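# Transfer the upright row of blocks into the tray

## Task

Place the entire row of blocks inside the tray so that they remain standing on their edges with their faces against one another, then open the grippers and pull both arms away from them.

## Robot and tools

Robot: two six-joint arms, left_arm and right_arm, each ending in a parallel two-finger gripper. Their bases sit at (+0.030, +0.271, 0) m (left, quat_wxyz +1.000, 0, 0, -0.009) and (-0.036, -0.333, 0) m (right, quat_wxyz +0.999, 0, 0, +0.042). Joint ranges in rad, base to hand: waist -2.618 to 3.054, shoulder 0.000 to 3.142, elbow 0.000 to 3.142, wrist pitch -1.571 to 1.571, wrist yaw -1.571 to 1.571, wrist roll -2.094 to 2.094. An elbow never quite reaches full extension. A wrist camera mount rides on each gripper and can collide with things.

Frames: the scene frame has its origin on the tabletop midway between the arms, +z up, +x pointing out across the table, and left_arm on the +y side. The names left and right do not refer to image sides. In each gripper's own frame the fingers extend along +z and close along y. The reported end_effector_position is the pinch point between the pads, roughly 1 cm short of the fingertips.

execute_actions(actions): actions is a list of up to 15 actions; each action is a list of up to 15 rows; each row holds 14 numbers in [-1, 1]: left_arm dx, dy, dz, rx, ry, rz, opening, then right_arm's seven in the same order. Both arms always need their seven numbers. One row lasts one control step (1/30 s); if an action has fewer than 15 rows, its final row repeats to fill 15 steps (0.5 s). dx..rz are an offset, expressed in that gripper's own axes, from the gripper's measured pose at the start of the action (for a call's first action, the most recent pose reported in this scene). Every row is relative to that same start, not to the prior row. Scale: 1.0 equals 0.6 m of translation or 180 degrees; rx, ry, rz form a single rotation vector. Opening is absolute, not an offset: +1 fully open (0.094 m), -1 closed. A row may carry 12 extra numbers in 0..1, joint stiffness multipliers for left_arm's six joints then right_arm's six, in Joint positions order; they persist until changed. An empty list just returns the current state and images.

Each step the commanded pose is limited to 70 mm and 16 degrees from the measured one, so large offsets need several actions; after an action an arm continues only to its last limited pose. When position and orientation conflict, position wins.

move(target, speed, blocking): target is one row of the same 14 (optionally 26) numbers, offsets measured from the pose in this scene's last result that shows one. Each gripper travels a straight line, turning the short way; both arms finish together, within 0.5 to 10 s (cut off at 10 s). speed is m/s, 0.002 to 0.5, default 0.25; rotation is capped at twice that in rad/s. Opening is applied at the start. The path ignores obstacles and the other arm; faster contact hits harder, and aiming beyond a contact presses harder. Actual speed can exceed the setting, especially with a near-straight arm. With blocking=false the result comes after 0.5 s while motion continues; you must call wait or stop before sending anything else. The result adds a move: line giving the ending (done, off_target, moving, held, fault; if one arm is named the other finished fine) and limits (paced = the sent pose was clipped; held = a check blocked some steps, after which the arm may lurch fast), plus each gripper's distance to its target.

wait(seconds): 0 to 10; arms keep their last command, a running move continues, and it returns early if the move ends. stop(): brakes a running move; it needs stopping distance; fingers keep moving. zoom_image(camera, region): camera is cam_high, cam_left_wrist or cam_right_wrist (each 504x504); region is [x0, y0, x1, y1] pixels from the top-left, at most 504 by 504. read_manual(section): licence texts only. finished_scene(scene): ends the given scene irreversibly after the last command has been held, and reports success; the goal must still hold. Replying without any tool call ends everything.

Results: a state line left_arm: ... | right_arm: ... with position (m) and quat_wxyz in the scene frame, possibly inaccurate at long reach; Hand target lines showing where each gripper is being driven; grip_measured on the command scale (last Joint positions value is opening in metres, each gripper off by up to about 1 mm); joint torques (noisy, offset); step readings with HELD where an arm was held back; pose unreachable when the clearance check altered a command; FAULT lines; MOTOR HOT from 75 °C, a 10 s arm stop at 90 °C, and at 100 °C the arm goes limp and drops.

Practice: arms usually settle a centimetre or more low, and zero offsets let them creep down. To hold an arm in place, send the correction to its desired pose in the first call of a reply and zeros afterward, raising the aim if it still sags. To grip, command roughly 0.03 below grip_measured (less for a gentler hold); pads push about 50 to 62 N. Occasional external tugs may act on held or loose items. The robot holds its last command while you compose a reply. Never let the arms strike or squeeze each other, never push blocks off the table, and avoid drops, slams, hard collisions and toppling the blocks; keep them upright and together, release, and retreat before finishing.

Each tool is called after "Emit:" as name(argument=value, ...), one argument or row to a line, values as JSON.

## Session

Emit:
execute_actions(
  actions=[],
)

Scene clock: 0.00 s.
left_arm: end_effector_position=(+0.2974, +0.4703, +0.2985) grip_measured=+1.000 end_effector_quat_wxyz=(-0.476, +0.839, -0.251, +0.083) | right_arm: end_effector_position=(+0.3627, -0.0381, +0.3400) grip_measured=+1.000 end_effector_quat_wxyz=(+0.291, +0.031, +0.778, +0.556)
Joint positions: left_arm=[ 0.328  1.174  1.25  -0.81  -0.65  -1.953  0.094] | right_arm=[ 0.345  1.586  1.399 -0.075 -0.604  0.977  0.094]
Joint velocities: left_arm=[ 0.002  0.002  0.007 -0.051 -0.022 -0.007  0.   ] | right_arm=[-0.007 -0.012  0.007 -0.051  0.095 -0.037  0.   ]
Joint torques (N m, as the arm reports them, + toward a larger angle): no reading
Hand target (left_arm): +0.295, +0.471, +0.305; -0.482, +0.836, -0.248, +0.084
Hand target (right_arm): +0.361, -0.039, +0.352; +0.301, +0.023, +0.771, +0.560
Joint stiffness scale: left_arm=[1. 1. 1. 1. 1. 1.] | right_arm=[1. 1. 1. 1. 1. 1.]

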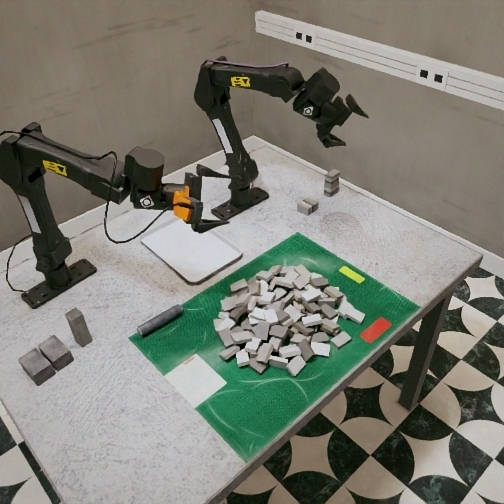

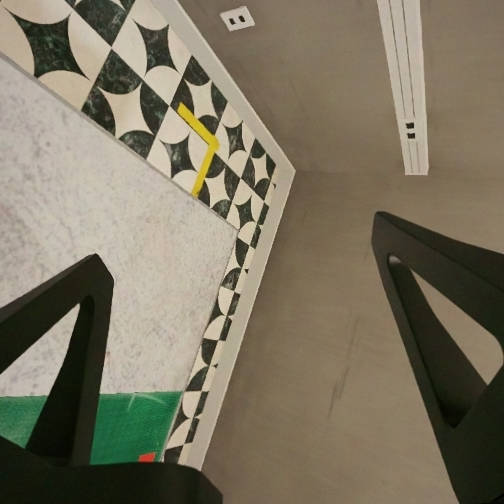

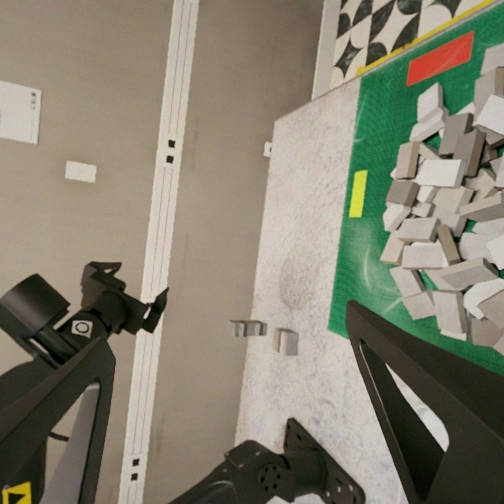

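Emit:
zoom_image(
  camera="cam_high",
  region=[260, 150, 380, 240],
)

Region (260, 150, 380, 240) of cam_high's 504x504 image, scaled by 4.200, with more detail than that image has; it fills the top 378 rows of this view, and the rest is white.

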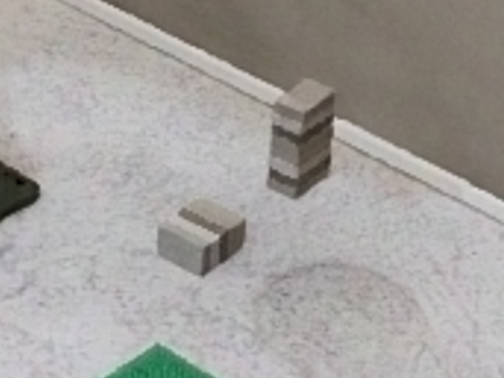

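Emit:
move(
  target=[-0.038,0.267,-0.008,-0.072,0.413,0.727,1,-0.186,-0.19,-0.42,0,0,0,1],
)

Scene clock: 13.27 s.
left_arm: end_effector_position=(+0.2182, +0.4106, +0.1656) grip_measured=+1.000 end_effector_quat_wxyz=(-0.003, -0.006, +1.000, -0.001) | right_arm: end_effector_position=(+0.3644, -0.3396, +0.3294) grip_measured=+1.000 end_effector_quat_wxyz=(+0.285, +0.042, +0.785, +0.549)
Joint positions: left_arm=[ 0.653  1.441  1.334 -1.47  -0.002  0.623  0.094] | right_arm=[-0.549  1.829  1.85  -1.323 -1.325 -0.149  0.094]
Joint velocities: left_arm=[-0.007 -0.007 -0.022 -0.051  0.007 -0.022  0.   ] | right_arm=[-0.002  0.022  0.027 -0.139 -0.081 -0.066  0.   ]
Joint torques (N m, as the arm reports them, + toward a larger angle): left_arm=[-0.79 -3.97  8.25  0.1  -0.04  0.06] | right_arm=[-0.73 -7.17 11.    0.51 -0.86 -0.18]
Hand target (left_arm): +0.221, +0.410, +0.169; -0.002, +0.002, +1.000, +0.001
Hand target (right_arm): +0.363, -0.341, +0.341; +0.296, +0.033, +0.778, +0.553
Off the commanded pose (left_arm): 0.004 m, 1 deg.
Off the commanded pose (right_arm): 0.011 m, 2 deg.
Joint stiffness scale: left_arm=[1. 1. 1. 1. 1. 1.] | right_arm=[1. 1. 1. 1. 1. 1.]
move: off_target (right_arm)

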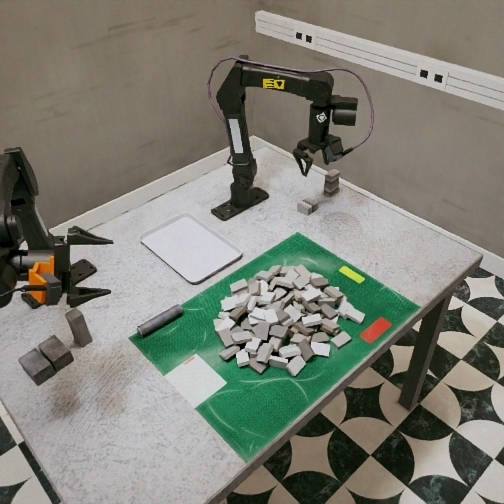

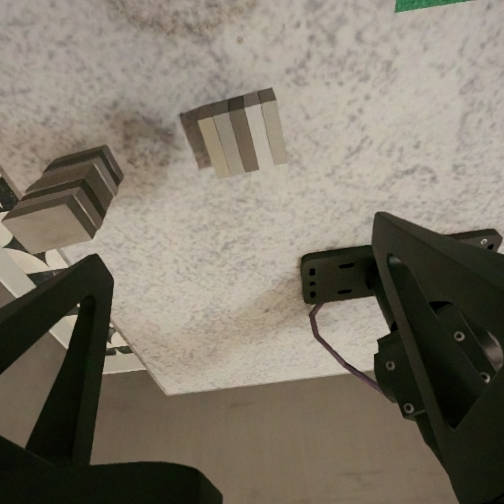

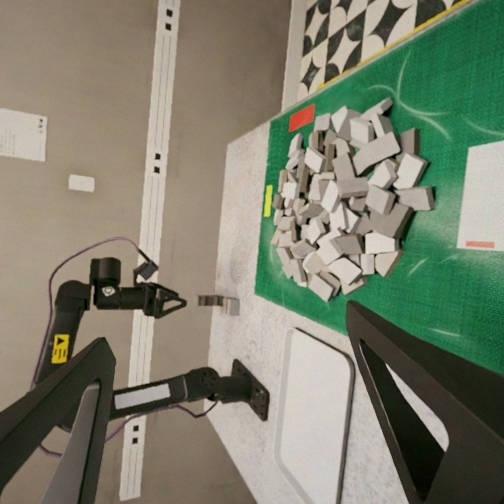

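Emit:
move(
  target=[-0.065,0,0.16,0,0,-0.065,1,0,0,0,0,0,0,1],
  speed=0.15,
)

Scene clock: 16.80 s.
left_arm: end_effector_position=(+0.2547, +0.4128, +0.0718) grip_measured=+1.000 end_effector_quat_wxyz=(-0.005, -0.110, +0.994, -0.001) | right_arm: end_effector_position=(+0.3635, -0.3394, +0.3281) grip_measured=+1.000 end_effector_quat_wxyz=(+0.280, +0.046, +0.786, +0.549)
Joint positions: left_arm=[ 0.578  1.586  1.096 -1.092 -0.002  0.339  0.094] | right_arm=[-0.549  1.83   1.851 -1.337 -1.319 -0.151  0.094]
Joint velocities: left_arm=[-0.012 -0.002 -0.012  0.007  0.007  0.022  0.   ] | right_arm=[ 0.002 -0.017 -0.022 -0.037  0.051  0.022  0.   ]
Joint torques (N m, as the arm reports them, + toward a larger angle): left_arm=[-0.84 -5.63  5.5   0.23  0.   -0.06] | right_arm=[ 0.04 -7.4   7.53  0.81 -0.67 -0.03]
Hand target (left_arm): +0.257, +0.411, +0.070; -0.003, -0.108, +0.994, -0.001
Hand target (right_arm): +0.364, -0.340, +0.329; +0.285, +0.042, +0.785, +0.549
Off the commanded pose (left_arm): 0.004 m, 0 deg.
Off the commanded pose (right_arm): 0.002 m, 1 deg.
Joint stiffness scale: left_arm=[1. 1. 1. 1. 1. 1.] | right_arm=[1. 1. 1. 1. 1. 1.]
move: done

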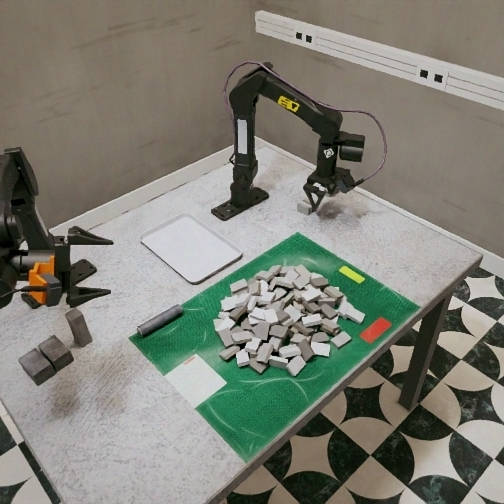

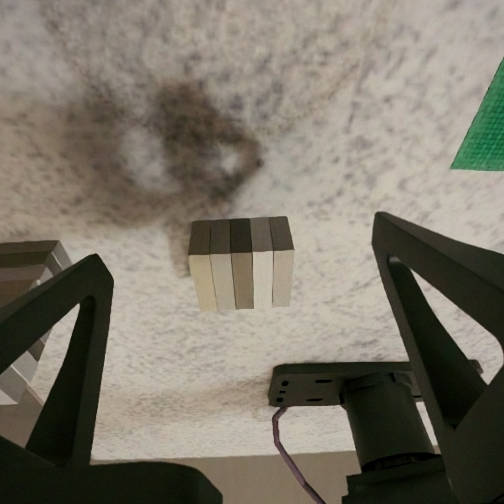

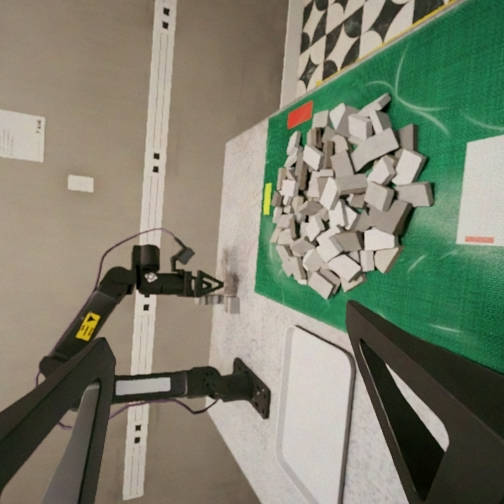

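Emit:
move(
  target=[0.035,0,0.06,0,0,0,1,0,0,0,0,0,0,1],
  speed=0.06,
)

Scene clock: 19.33 s.
left_arm: end_effector_position=(+0.2330, +0.4042, +0.0313) grip_measured=+1.000 end_effector_quat_wxyz=(-0.021, -0.107, +0.994, -0.009) | right_arm: end_effector_position=(+0.3636, -0.3397, +0.3271) grip_measured=+1.000 end_effector_quat_wxyz=(+0.280, +0.046, +0.788, +0.547)
Joint positions: left_arm=[ 0.596  1.586  0.925 -0.955 -0.002  0.362  0.094] | right_arm=[-0.549  1.83   1.851 -1.337 -1.314 -0.151  0.094]
Joint velocities: left_arm=[ 0.022 -0.002  0.007  0.022  0.095  0.125  0.   ] | right_arm=[ 0.002 -0.002  0.017 -0.007  0.007 -0.051  0.   ]
Joint torques (N m, as the arm reports them, + toward a larger angle): left_arm=[ 0.85 -7.69  5.    0.2  -0.02  0.04] | right_arm=[ 0.04 -7.4   7.58  0.68 -0.65 -0.03]
Hand target (left_arm): +0.234, +0.408, +0.036; -0.006, -0.110, +0.994, -0.001
Hand target (right_arm): +0.364, -0.339, +0.328; +0.280, +0.046, +0.786, +0.549
Off the commanded pose (left_arm): 0.006 m, 2 deg.
Off the commanded pose (right_arm): 0.001 m, 0 deg.
Joint stiffness scale: left_arm=[1. 1. 1. 1. 1. 1.] | right_arm=[1. 1. 1. 1. 1. 1.]
move: done

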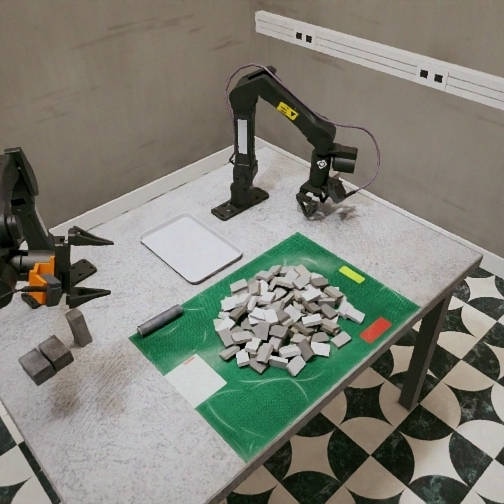

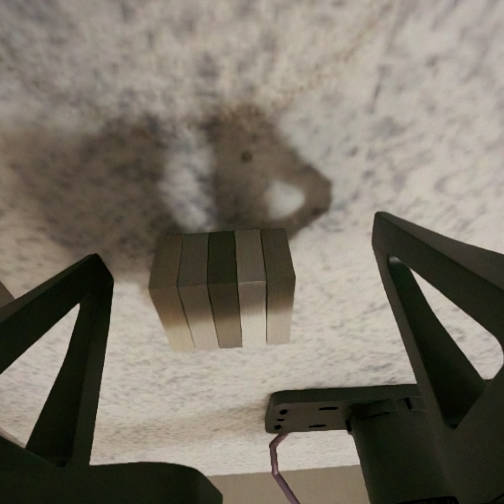

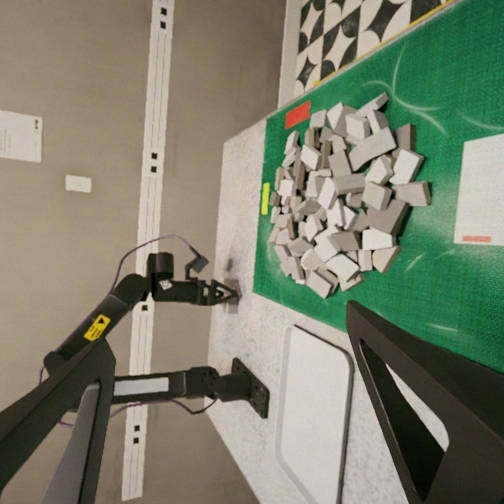

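Emit:
move(
  target=[0.022,0.01,0.028,0,0,0,1,0,0,0,0,0,0,1],
  speed=0.03,
)

Scene clock: 21.47 s.
left_arm: end_effector_position=(+0.2188, +0.4039, +0.0151) grip_measured=+1.000 end_effector_quat_wxyz=(-0.028, -0.106, +0.994, -0.014) | right_arm: end_effector_position=(+0.3637, -0.3401, +0.3262) grip_measured=+1.000 end_effector_quat_wxyz=(+0.279, +0.047, +0.790, +0.544)
Joint positions: left_arm=[ 0.628  1.586  0.852 -0.898 -0.003  0.397  0.094] | right_arm=[-0.549  1.83   1.851 -1.337 -1.308 -0.151  0.094]
Joint velocities: left_arm=[-0.017 -0.002  0.007  0.022 -0.022  0.11   0.   ] | right_arm=[ 0.007 -0.007 -0.007 -0.007  0.081  0.007  0.   ]
Joint torques (N m, as the arm reports them, + toward a larger angle): left_arm=[ 0.78 -5.99  4.68  0.17 -0.03  0.05] | right_arm=[-0.01 -7.4   7.57  0.67 -0.64 -0.03]
Hand target (left_arm): +0.218, +0.407, +0.015; -0.021, -0.107, +0.994, -0.009
Hand target (right_arm): +0.364, -0.340, +0.327; +0.280, +0.046, +0.788, +0.547
Off the commanded pose (left_arm): 0.003 m, 1 deg.
Off the commanded pose (right_arm): 0.001 m, 0 deg.
Joint stiffness scale: left_arm=[1. 1. 1. 1. 1. 1.] | right_arm=[1. 1. 1. 1. 1. 1.]
move: done

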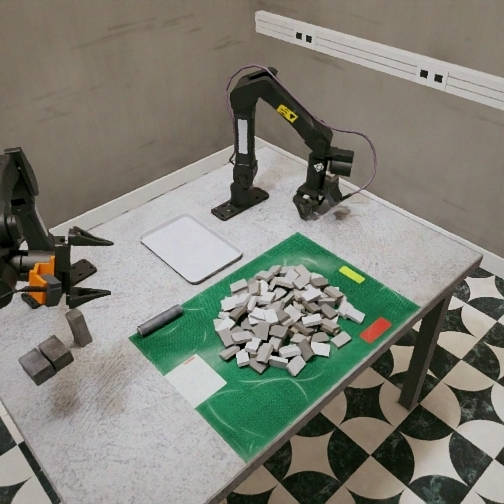

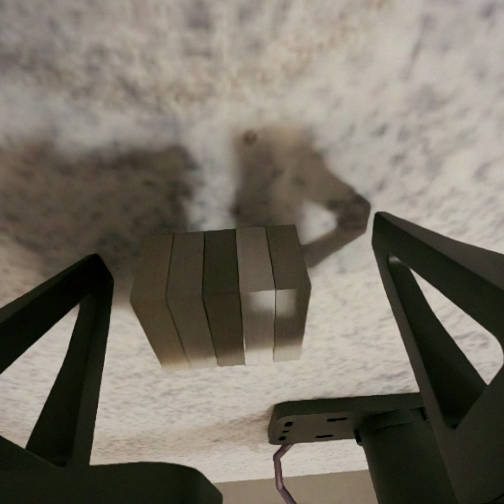

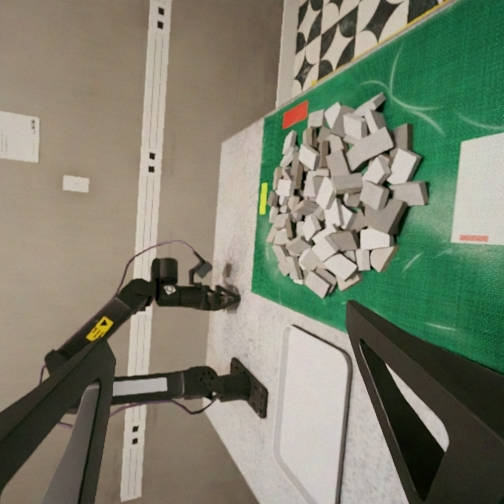

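Emit:
move(
  target=[0,0,0,0,0,0,0.25,0,0,0,0,0,0,1],
)

Scene clock: 23.03 s.
left_arm: end_effector_position=(+0.2192, +0.4051, +0.0150) grip_measured=+0.252 end_effector_quat_wxyz=(-0.027, -0.105, +0.994, -0.011) | right_arm: end_effector_position=(+0.3638, -0.3404, +0.3252) grip_measured=+1.000 end_effector_quat_wxyz=(+0.279, +0.047, +0.791, +0.542)
Joint positions: left_arm=[ 0.628  1.586  0.852 -0.894 -0.007  0.399  0.059] | right_arm=[-0.549  1.83   1.851 -1.337 -1.302 -0.151  0.094]
Joint velocities: left_arm=[ 0.007 -0.002 -0.007 -0.066 -0.037  0.066 -0.001] | right_arm=[-0.002  0.002 -0.002  0.007 -0.022 -0.022  0.   ]
Joint torques (N m, as the arm reports them, + toward a larger angle): left_arm=[-0.08 -5.28  5.43  0.04  0.05 -0.02] | right_arm=[-0.01 -7.37  7.59  0.69 -0.66 -0.03]
Hand target (left_arm): +0.219, +0.404, +0.015; -0.028, -0.106, +0.994, -0.014
Hand target (right_arm): +0.364, -0.340, +0.326; +0.279, +0.047, +0.790, +0.544
Off the commanded pose (left_arm): 0.001 m, 0 deg.
Off the commanded pose (right_arm): 0.001 m, 0 deg.
Joint stiffness scale: left_arm=[1. 1. 1. 1. 1. 1.] | right_arm=[1. 1. 1. 1. 1. 1.]
move: done

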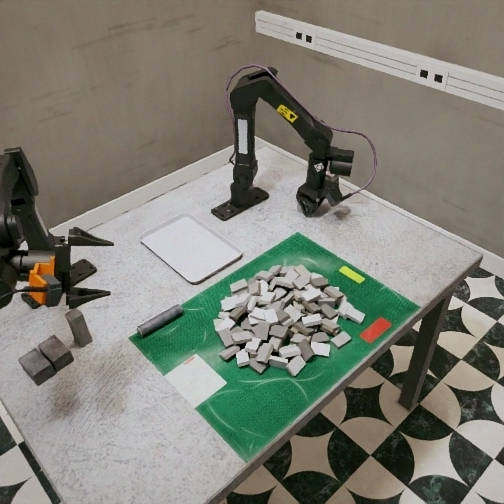

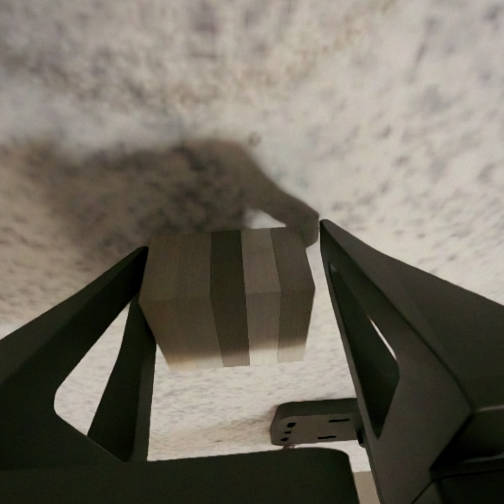

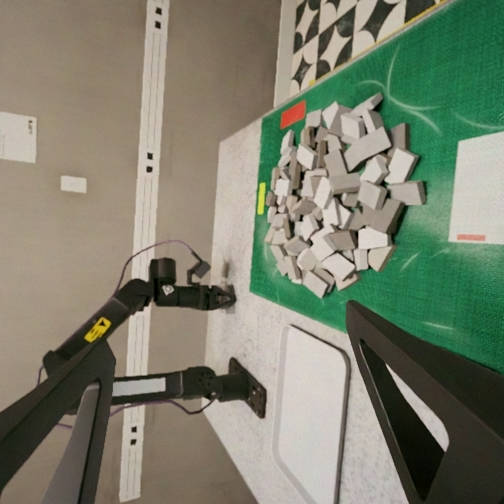

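Emit:
move(
  target=[0,0,0,0,0,0,0.13,0,0,0,0,0,0,1],
)

Scene clock: 25.37 s.
left_arm: end_effector_position=(+0.2191, +0.4062, +0.0150) grip_measured=+0.132 end_effector_quat_wxyz=(-0.027, -0.105, +0.994, -0.008) | right_arm: end_effector_position=(+0.3639, -0.3408, +0.3243) grip_measured=+1.000 end_effector_quat_wxyz=(+0.278, +0.048, +0.793, +0.540)
Joint positions: left_arm=[ 0.628  1.586  0.852 -0.892 -0.013  0.399  0.053] | right_arm=[-0.549  1.83   1.851 -1.337 -1.297 -0.151  0.094]
Joint velocities: left_arm=[ 0.007  0.007  0.002 -0.051 -0.037 -0.037 -0.002] | right_arm=[-0.002 -0.002  0.017 -0.022 -0.051  0.051  0.   ]
Joint torques (N m, as the arm reports them, + toward a larger angle): left_arm=[-0.06 -5.32  5.45  0.09  0.06  0.  ] | right_arm=[ 0.02 -7.42  7.56  0.68 -0.66 -0.04]
Hand target (left_arm): +0.219, +0.405, +0.015; -0.027, -0.105, +0.994, -0.011
Hand target (right_arm): +0.364, -0.340, +0.325; +0.279, +0.047, +0.791, +0.542
Off the commanded pose (left_arm): 0.001 m, 0 deg.
Off the commanded pose (right_arm): 0.001 m, 0 deg.
Joint stiffness scale: left_arm=[1. 1. 1. 1. 1. 1.] | right_arm=[1. 1. 1. 1. 1. 1.]
move: done

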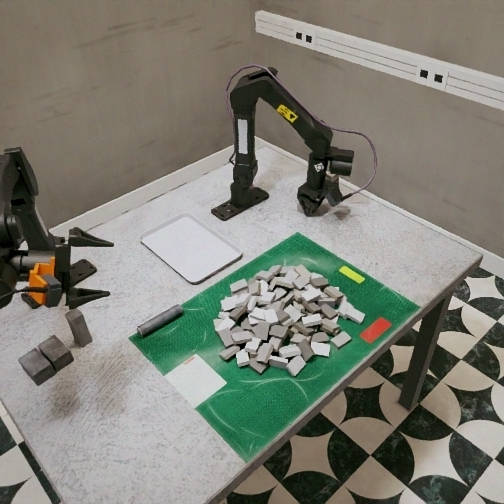

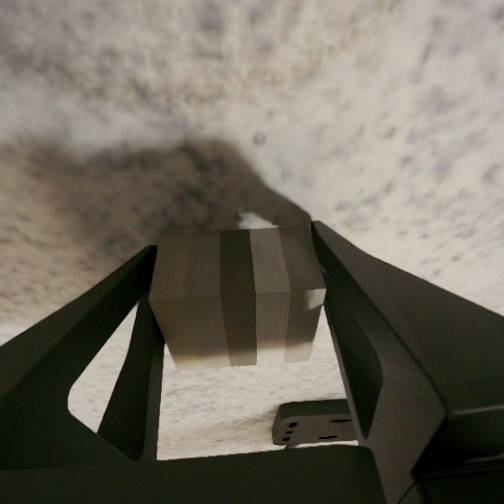

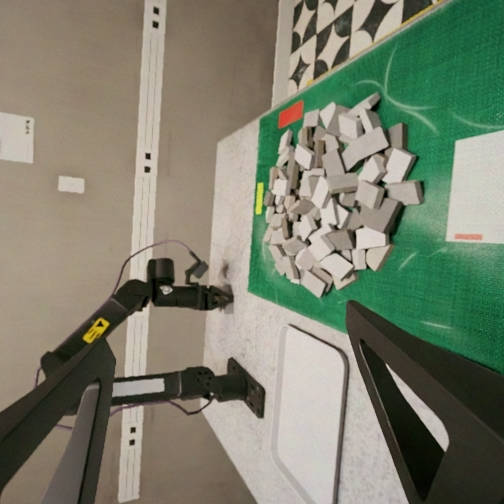

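Emit:
move(
  target=[0,0,0,0,0,0,0.02,0,0,0,0,0,0,1],
)

Scene clock: 26.97 s.
left_arm: end_effector_position=(+0.2191, +0.4064, +0.0150) grip_measured=+0.079 end_effector_quat_wxyz=(-0.027, -0.105, +0.994, -0.007) | right_arm: end_effector_position=(+0.3640, -0.3411, +0.3234) grip_measured=+1.000 end_effector_quat_wxyz=(+0.278, +0.048, +0.794, +0.538)
Joint positions: left_arm=[ 0.628  1.586  0.852 -0.891 -0.013  0.399  0.051] | right_arm=[-0.549  1.83   1.851 -1.337 -1.291 -0.151  0.094]
Joint velocities: left_arm=[ 0.002 -0.002  0.027  0.007  0.037 -0.022 -0.003] | right_arm=[ 0.012 -0.007  0.007  0.022  0.022 -0.022  0.   ]
Joint torques (N m, as the arm reports them, + toward a larger angle): left_arm=[-0.14 -5.29  5.46  0.06  0.    0.01] | right_arm=[ 0.03 -7.4   7.54  0.67 -0.65 -0.03]
Hand target (left_arm): +0.219, +0.406, +0.015; -0.027, -0.105, +0.994, -0.008
Hand target (right_arm): +0.364, -0.341, +0.324; +0.278, +0.048, +0.793, +0.540
Off the commanded pose (left_arm): 0.000 m, 0 deg.
Off the commanded pose (right_arm): 0.001 m, 0 deg.
Joint stiffness scale: left_arm=[1. 1. 1. 1. 1. 1.] | right_arm=[1. 1. 1. 1. 1. 1.]
move: done

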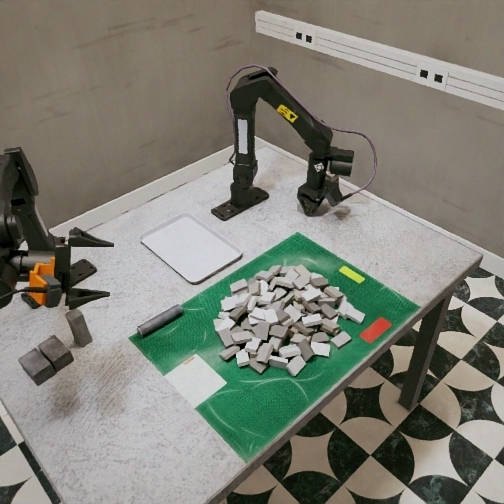

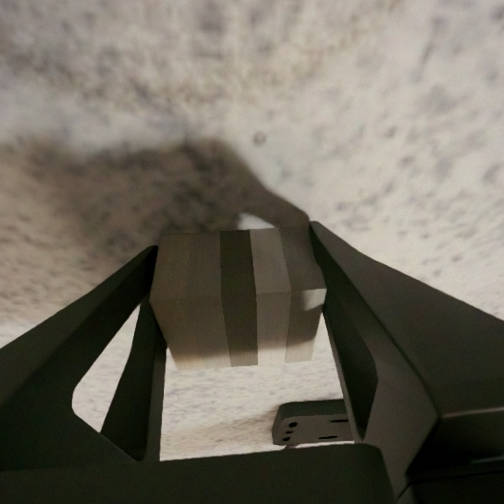

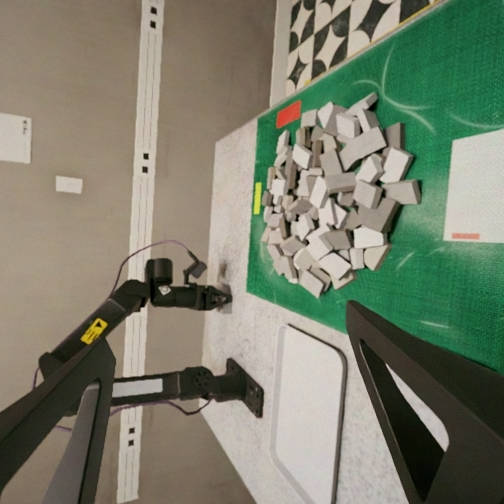

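Emit:
move(
  target=[0,0,-0.21,0,0,0,0.04,0,0,0,0,0,0,1],
  speed=0.08,
)

Emit:
move(
  target=[0.247,-0.595,-0.03,0,0,0,0.04,0,0,0,0,0,0,1],
  speed=0.12,
)

Scene clock: 31.10 s.
left_arm: end_effector_position=(+0.2227, +0.4089, +0.1223) grip_measured=+0.079 end_effector_quat_wxyz=(-0.047, -0.104, +0.993, -0.018) | right_arm: end_effector_position=(+0.3641, -0.3415, +0.3225) grip_measured=+1.000 end_effector_quat_wxyz=(+0.277, +0.049, +0.796, +0.536)
Joint positions: left_arm=[ 0.628  1.532  1.24  -1.379 -0.013  0.399  0.051] | right_arm=[-0.549  1.83   1.851 -1.337 -1.286 -0.151  0.094]
Joint velocities: left_arm=[ 0.002 -0.007 -0.007 -0.007  0.051 -0.007 -0.   ] | right_arm=[-0.002 -0.002  0.002  0.051 -0.022  0.007  0.   ]
Joint torques (N m, as the arm reports them, + toward a larger angle): left_arm=[-0.31 -8.35  9.38 -0.25  0.01 -0.05] | right_arm=[ 0.   -7.42  7.59  0.68 -0.64 -0.03]
Hand target (left_arm): +0.224, +0.409, +0.140; -0.027, -0.105, +0.994, -0.007
Hand target (right_arm): +0.364, -0.341, +0.323; +0.278, +0.048, +0.794, +0.538
Off the commanded pose (left_arm): 0.019 m, 3 deg.
Off the commanded pose (right_arm): 0.001 m, 0 deg.
Joint stiffness scale: left_arm=[1. 1. 1. 1. 1. 1.] | right_arm=[1. 1. 1. 1. 1. 1.]
move: off_target (left_arm)

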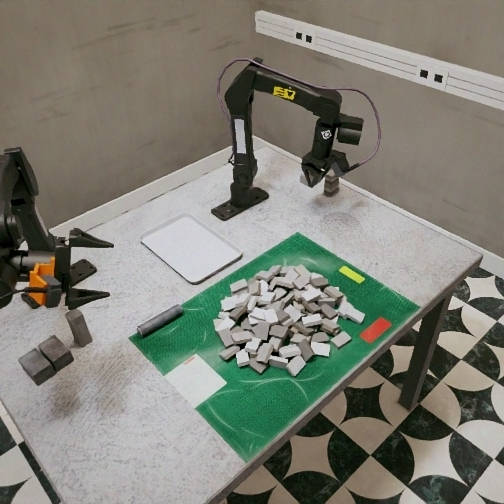

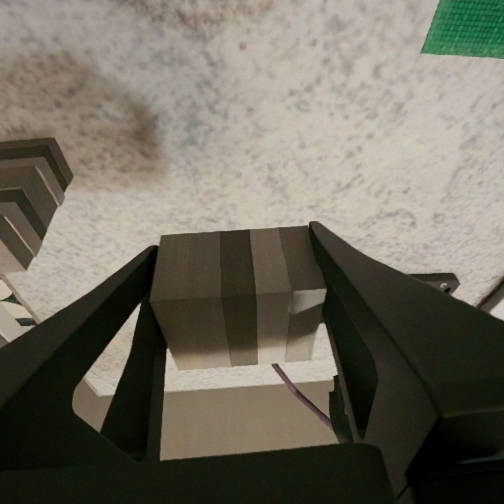

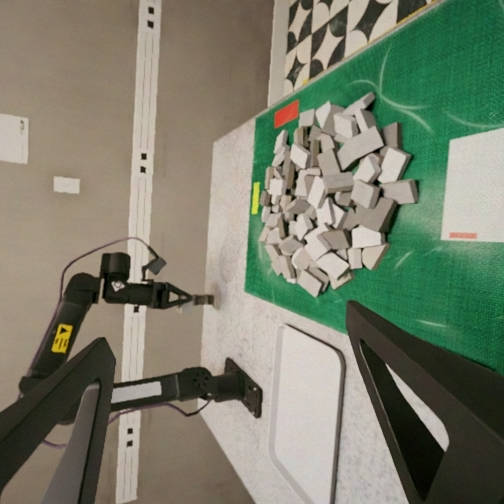

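Scene clock: 34.80 s.
left_arm: end_effector_position=(+0.1547, +0.0406, +0.1530) grip_measured=+0.079 end_effector_quat_wxyz=(-0.047, -0.105, +0.993, -0.002) | right_arm: end_effector_position=(+0.3642, -0.3418, +0.3216) grip_measured=+1.000 end_effector_quat_wxyz=(+0.277, +0.049, +0.798, +0.534)
Joint positions: left_arm=[-1.001  1.568  1.399 -1.44   0.087 -1.229  0.051] | right_arm=[-0.549  1.83   1.851 -1.337 -1.28  -0.151  0.094]
Joint velocities: left_arm=[ 0.007 -0.012 -0.012  0.007  0.037 -0.037 -0.001] | right_arm=[ 0.022 -0.007  0.007 -0.095  0.007 -0.007  0.   ]
Joint torques (N m, as the arm reports them, + toward a larger angle): left_arm=[-0.64 -6.33  9.63  0.02  0.15 -0.05] | right_arm=[-0.02 -7.38  7.56  0.69 -0.65 -0.03]
Hand target (left_arm): +0.155, +0.034, +0.165; -0.044, -0.104, +0.993, -0.019
Hand target (right_arm): +0.364, -0.341, +0.322; +0.277, +0.049, +0.796, +0.536
Off the commanded pose (left_arm): 0.015 m, 2 deg.
Off the commanded pose (right_arm): 0.001 m, 0 deg.
Joint stiffness scale: left_arm=[1. 1. 1. 1. 1. 1.] | right_arm=[1. 1. 1. 1. 1. 1.]
move: off_target (left_arm)

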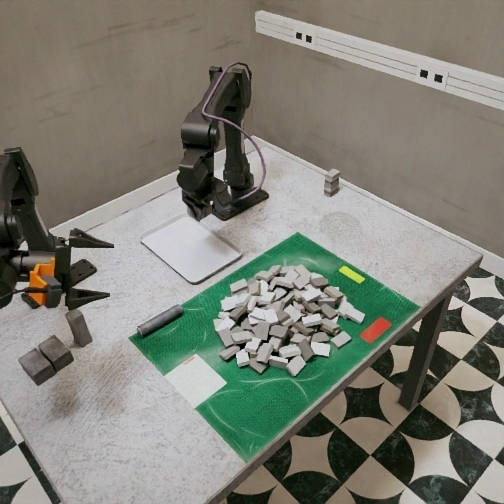

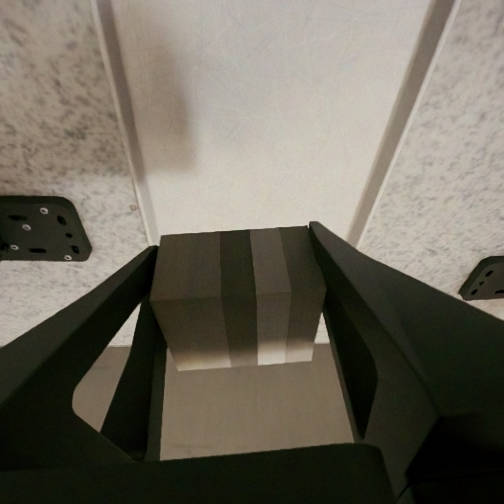

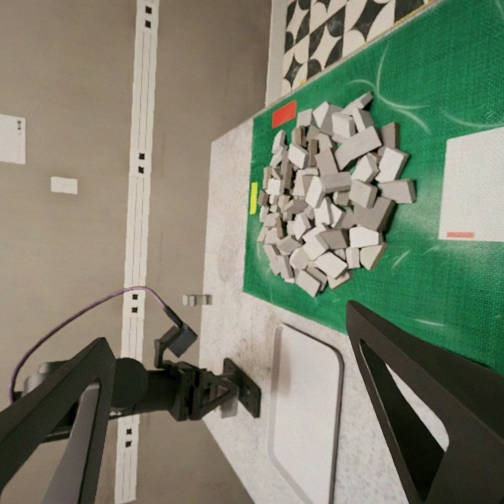

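Emit:
move(
  target=[-0.05,-0.02,0.18,0,0,0,0.04,0,0,0,0,0,0,1],
  speed=0.06,
)

Scene clock: 39.30 s.
left_arm: end_effector_position=(+0.1737, +0.0329, +0.0393) grip_measured=+0.079 end_effector_quat_wxyz=(-0.048, -0.103, +0.994, +0.005) | right_arm: end_effector_position=(+0.3643, -0.3422, +0.3206) grip_measured=+1.000 end_effector_quat_wxyz=(+0.276, +0.050, +0.799, +0.531)
Joint positions: left_arm=[-0.962  1.71   1.092 -1.007  0.079 -1.185  0.051] | right_arm=[-0.549  1.83   1.851 -1.337 -1.274 -0.151  0.094]
Joint velocities: left_arm=[ 0.007 -0.007  0.002  0.022 -0.051  0.066 -0.   ] | right_arm=[-0.017  0.007  0.007 -0.037 -0.051  0.022  0.   ]
Joint torques (N m, as the arm reports them, + toward a larger angle): left_arm=[ 0.73 -7.54  6.13  0.05  0.12  0.07] | right_arm=[ 0.03 -7.42  7.59  0.69 -0.64 -0.03]
Hand target (left_arm): +0.176, +0.032, +0.043; -0.047, -0.105, +0.993, -0.002
Hand target (right_arm): +0.364, -0.342, +0.322; +0.277, +0.049, +0.798, +0.533
Off the commanded pose (left_arm): 0.004 m, 1 deg.
Off the commanded pose (right_arm): 0.001 m, 0 deg.
Joint stiffness scale: left_arm=[1. 1. 1. 1. 1. 1.] | right_arm=[1. 1. 1. 1. 1. 1.]
move: done

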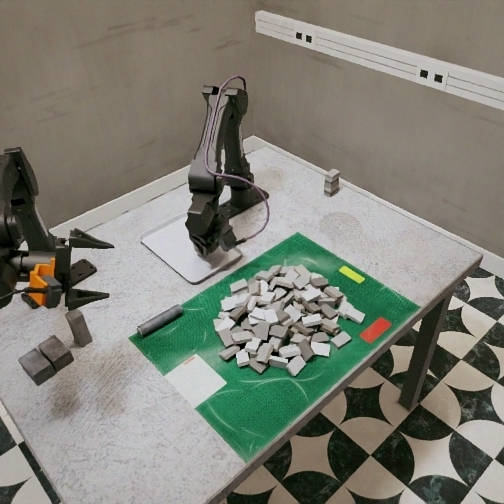

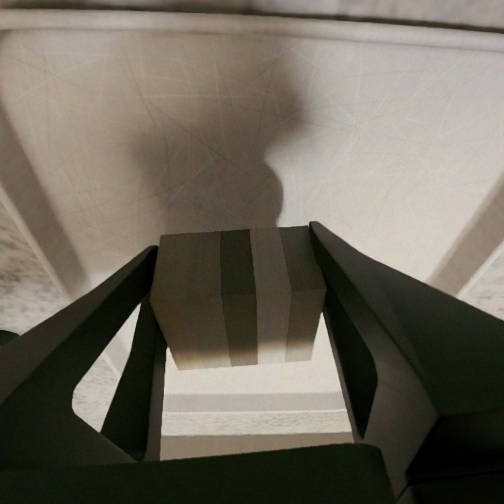

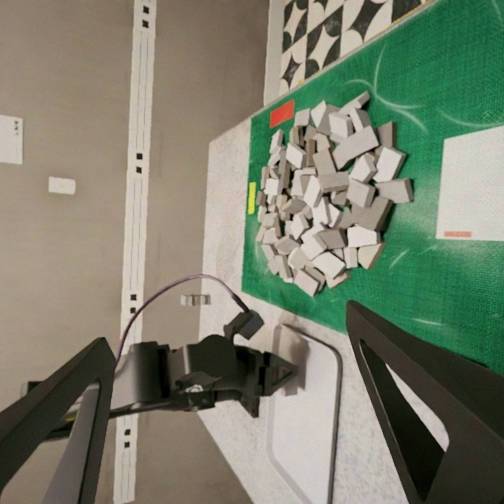

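Inside. Lower slowly to about z 0.018.

Emit:
move(
  target=[-0.025,0,0.033,0,0,0,0.04,0,0,0,0,0,0,1],
  speed=0.025,
)

Scene clock: 41.67 s.
left_arm: end_effector_position=(+0.1827, +0.0359, +0.0178) grip_measured=+0.079 end_effector_quat_wxyz=(-0.049, -0.100, +0.994, +0.011) | right_arm: end_effector_position=(+0.3644, -0.3426, +0.3197) grip_measured=+1.000 end_effector_quat_wxyz=(+0.276, +0.050, +0.801, +0.529)
Joint positions: left_arm=[-0.932  1.766  1.063 -0.937  0.075 -1.149  0.051] | right_arm=[-0.549  1.83   1.851 -1.337 -1.269 -0.151  0.094]
Joint velocities: left_arm=[ 0.002 -0.002  0.007  0.037 -0.095  0.066 -0.001] | right_arm=[-0.007  0.007  0.002 -0.022  0.022 -0.007  0.   ]
Joint torques (N m, as the arm reports them, + toward a larger angle): left_arm=[ 0.87 -7.23  5.43  0.12  0.06  0.05] | right_arm=[ 0.03 -7.43  7.53  0.68 -0.65 -0.02]
Hand target (left_arm): +0.186, +0.036, +0.018; -0.048, -0.103, +0.994, +0.006
Hand target (right_arm): +0.364, -0.342, +0.321; +0.277, +0.050, +0.799, +0.531
Off the commanded pose (left_arm): 0.004 m, 1 deg.
Off the commanded pose (right_arm): 0.001 m, 0 deg.
Joint stiffness scale: left_arm=[1. 1. 1. 1. 1. 1.] | right_arm=[1. 1. 1. 1. 1. 1.]
move: done

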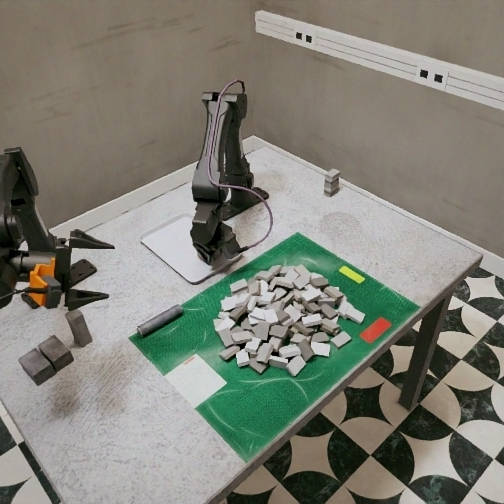

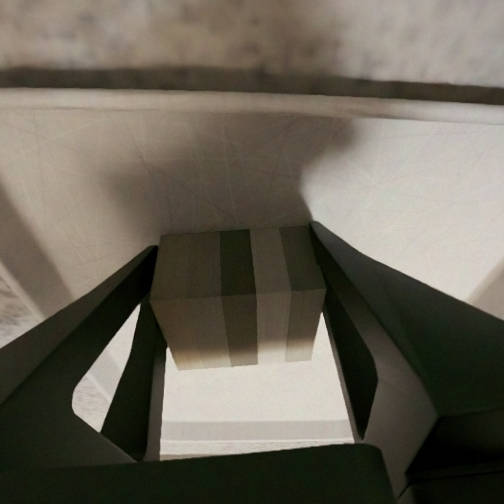

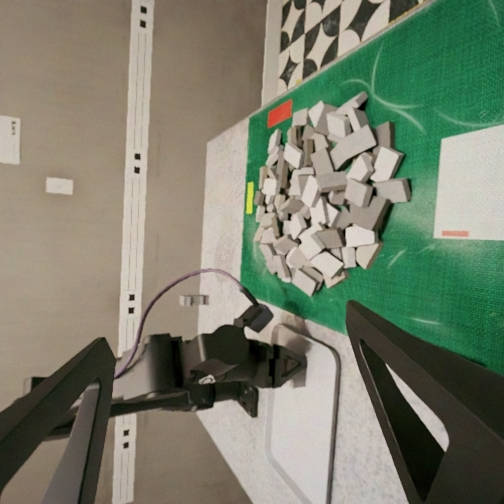

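Emit:
move(
  target=[0,0,0.008,0,0,0,0.04,0,0,0,0,0,0,1],
  speed=0.02,
)

Emit:
move(
  target=[0,0,0,0,0,0,1,0,0,0,0,0,0,1],
)

Emit:
move(
  target=[0,0.1,-0.22,0,0,0,1,0,0,0,0,0,0,1],
  speed=0.12,
)

Scene clock: 43.93 s.
left_arm: end_effector_position=(+0.1827, +0.0359, +0.0174) grip_measured=+0.079 end_effector_quat_wxyz=(-0.049, -0.099, +0.994, +0.011) | right_arm: end_effector_position=(+0.3644, -0.3429, +0.3189) grip_measured=+1.000 end_effector_quat_wxyz=(+0.276, +0.051, +0.802, +0.527)
Joint positions: left_arm=[-0.932  1.766  1.062 -0.935  0.075 -1.148  0.051] | right_arm=[-0.549  1.83   1.851 -1.337 -1.264 -0.151  0.094]
Joint velocities: left_arm=[ 0.007 -0.002  0.007  0.037  0.007  0.022 -0.001] | right_arm=[-0.002 -0.012 -0.007  0.051 -0.051  0.022  0.   ]
Joint torques (N m, as the arm reports them, + toward a larger angle): left_arm=[-0.23 -6.53  4.67  0.21  0.03 -0.02] | right_arm=[-0.05 -7.42  7.58  0.69 -0.63 -0.02]
Hand target (left_arm): +0.182, +0.036, +0.013; -0.049, -0.100, +0.994, +0.011
Hand target (right_arm): +0.364, -0.343, +0.320; +0.276, +0.050, +0.801, +0.529
Off the commanded pose (left_arm): 0.004 m, 0 deg.
Off the commanded pose (right_arm): 0.001 m, 0 deg.
Joint stiffness scale: left_arm=[1. 1. 1. 1. 1. 1.] | right_arm=[1. 1. 1. 1. 1. 1.]
move: done

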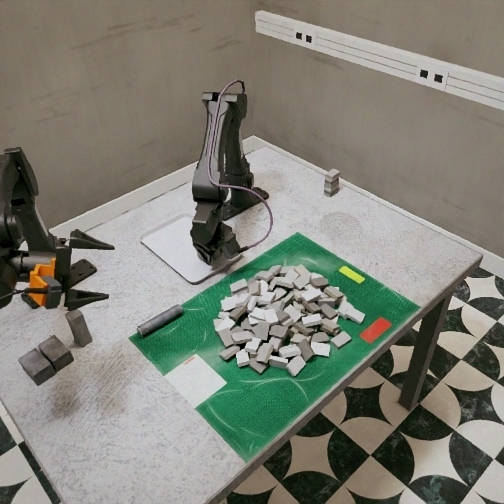

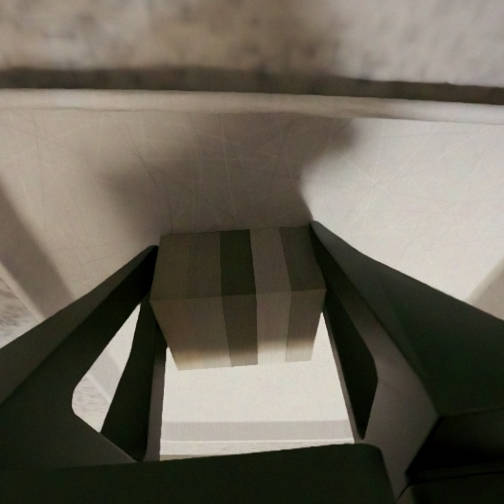

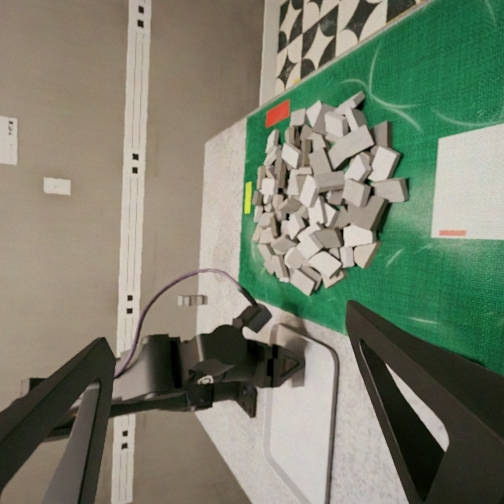

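Scene clock: 44.43 s.
left_arm: end_effector_position=(+0.1826, +0.0359, +0.0174) grip_measured=+1.000 end_effector_quat_wxyz=(-0.049, -0.099, +0.994, +0.011) | right_arm: end_effector_position=(+0.3645, -0.3433, +0.3180) grip_measured=+1.000 end_effector_quat_wxyz=(+0.275, +0.051, +0.804, +0.525)
Joint positions: left_arm=[-0.932  1.766  1.062 -0.935  0.075 -1.148  0.094] | right_arm=[-0.549  1.83   1.851 -1.337 -1.258 -0.151  0.094]
Joint velocities: left_arm=[ 0.007  0.002  0.017  0.037 -0.081 -0.066  0.   ] | right_arm=[0.002 0.007 0.007 0.007 0.051 0.022 0.   ]
Joint torques (N m, as the arm reports them, + toward a larger angle): left_arm=[-0.15 -7.01  5.63  0.07  0.05  0.  ] | right_arm=[-0.05 -7.41  7.59  0.69 -0.62 -0.03]
Hand target (left_arm): +0.183, +0.036, +0.017; -0.049, -0.099, +0.994, +0.011
Hand target (right_arm): +0.364, -0.343, +0.319; +0.276, +0.051, +0.802, +0.527
Off the commanded pose (left_arm): 0.000 m, 0 deg.
Off the commanded pose (right_arm): 0.001 m, 0 deg.
Joint stiffness scale: left_arm=[1. 1. 1. 1. 1. 1.] | right_arm=[1. 1. 1. 1. 1. 1.]
move: done

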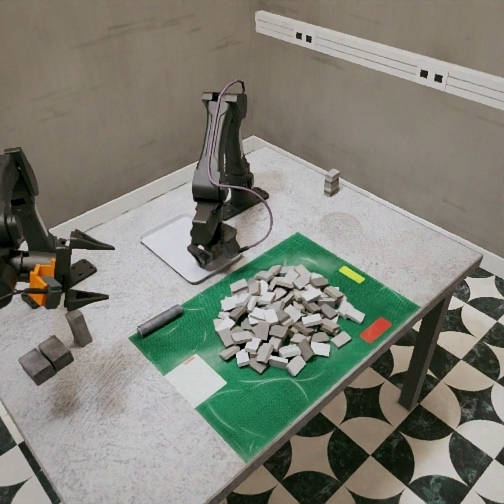

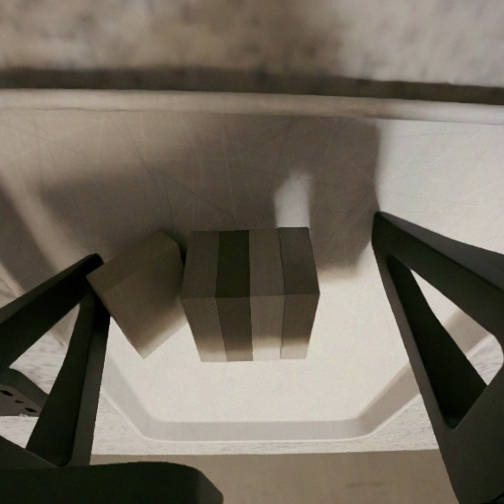

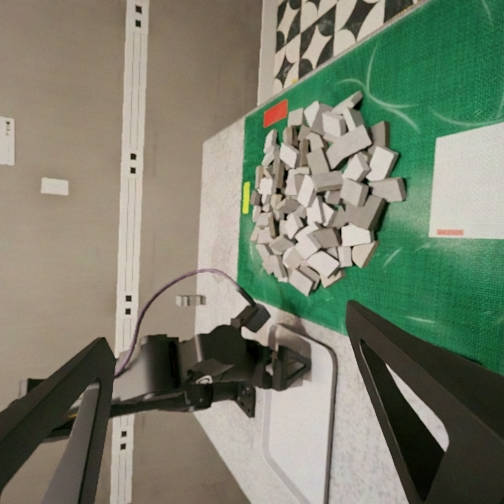

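Scene clock: 46.23 s.
left_arm: end_effector_position=(+0.1793, +0.0933, +0.1389) grip_measured=+1.000 end_effector_quat_wxyz=(-0.063, -0.097, +0.993, +0.023) | right_arm: end_effector_position=(+0.3646, -0.3436, +0.3171) grip_measured=+1.000 end_effector_quat_wxyz=(+0.275, +0.052, +0.805, +0.523)
Joint positions: left_arm=[-0.802  1.523  1.294 -1.455  0.072 -1.013  0.094] | right_arm=[-0.549  1.83   1.851 -1.337 -1.253 -0.151  0.094]
Joint velocities: left_arm=[-0.012 -0.002 -0.002 -0.066 -0.037 -0.066  0.   ] | right_arm=[ 0.007 -0.002 -0.032 -0.066 -0.022  0.022  0.   ]
Joint torques (N m, as the arm reports them, + toward a larger angle): left_arm=[ 0.72 -7.08  8.26 -0.11 -0.07  0.08] | right_arm=[ 0.01 -7.42  7.58  0.7  -0.63 -0.04]
Hand target (left_arm): +0.184, +0.094, +0.150; -0.049, -0.099, +0.994, +0.011
Hand target (right_arm): +0.365, -0.343, +0.318; +0.275, +0.051, +0.804, +0.525
Off the commanded pose (left_arm): 0.013 m, 2 deg.
Off the commanded pose (right_arm): 0.001 m, 0 deg.
Joint stiffness scale: left_arm=[1. 1. 1. 1. 1. 1.] | right_arm=[1. 1. 1. 1. 1. 1.]
move: off_target (left_arm)

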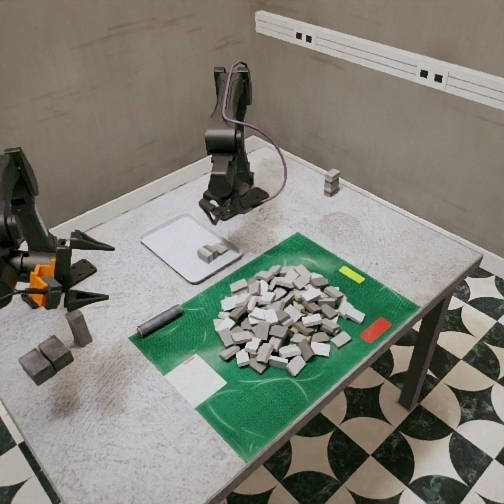

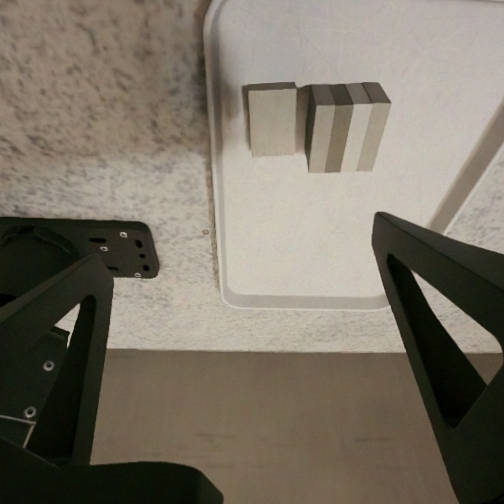

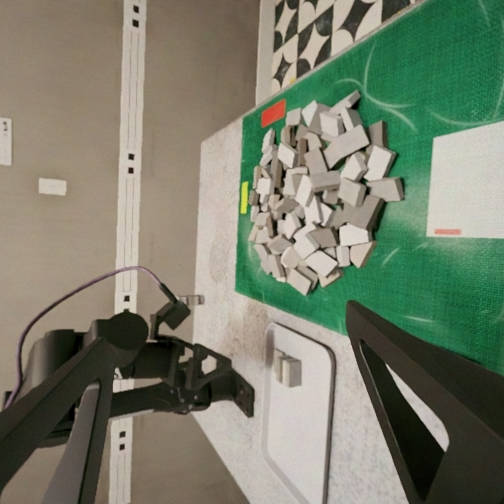

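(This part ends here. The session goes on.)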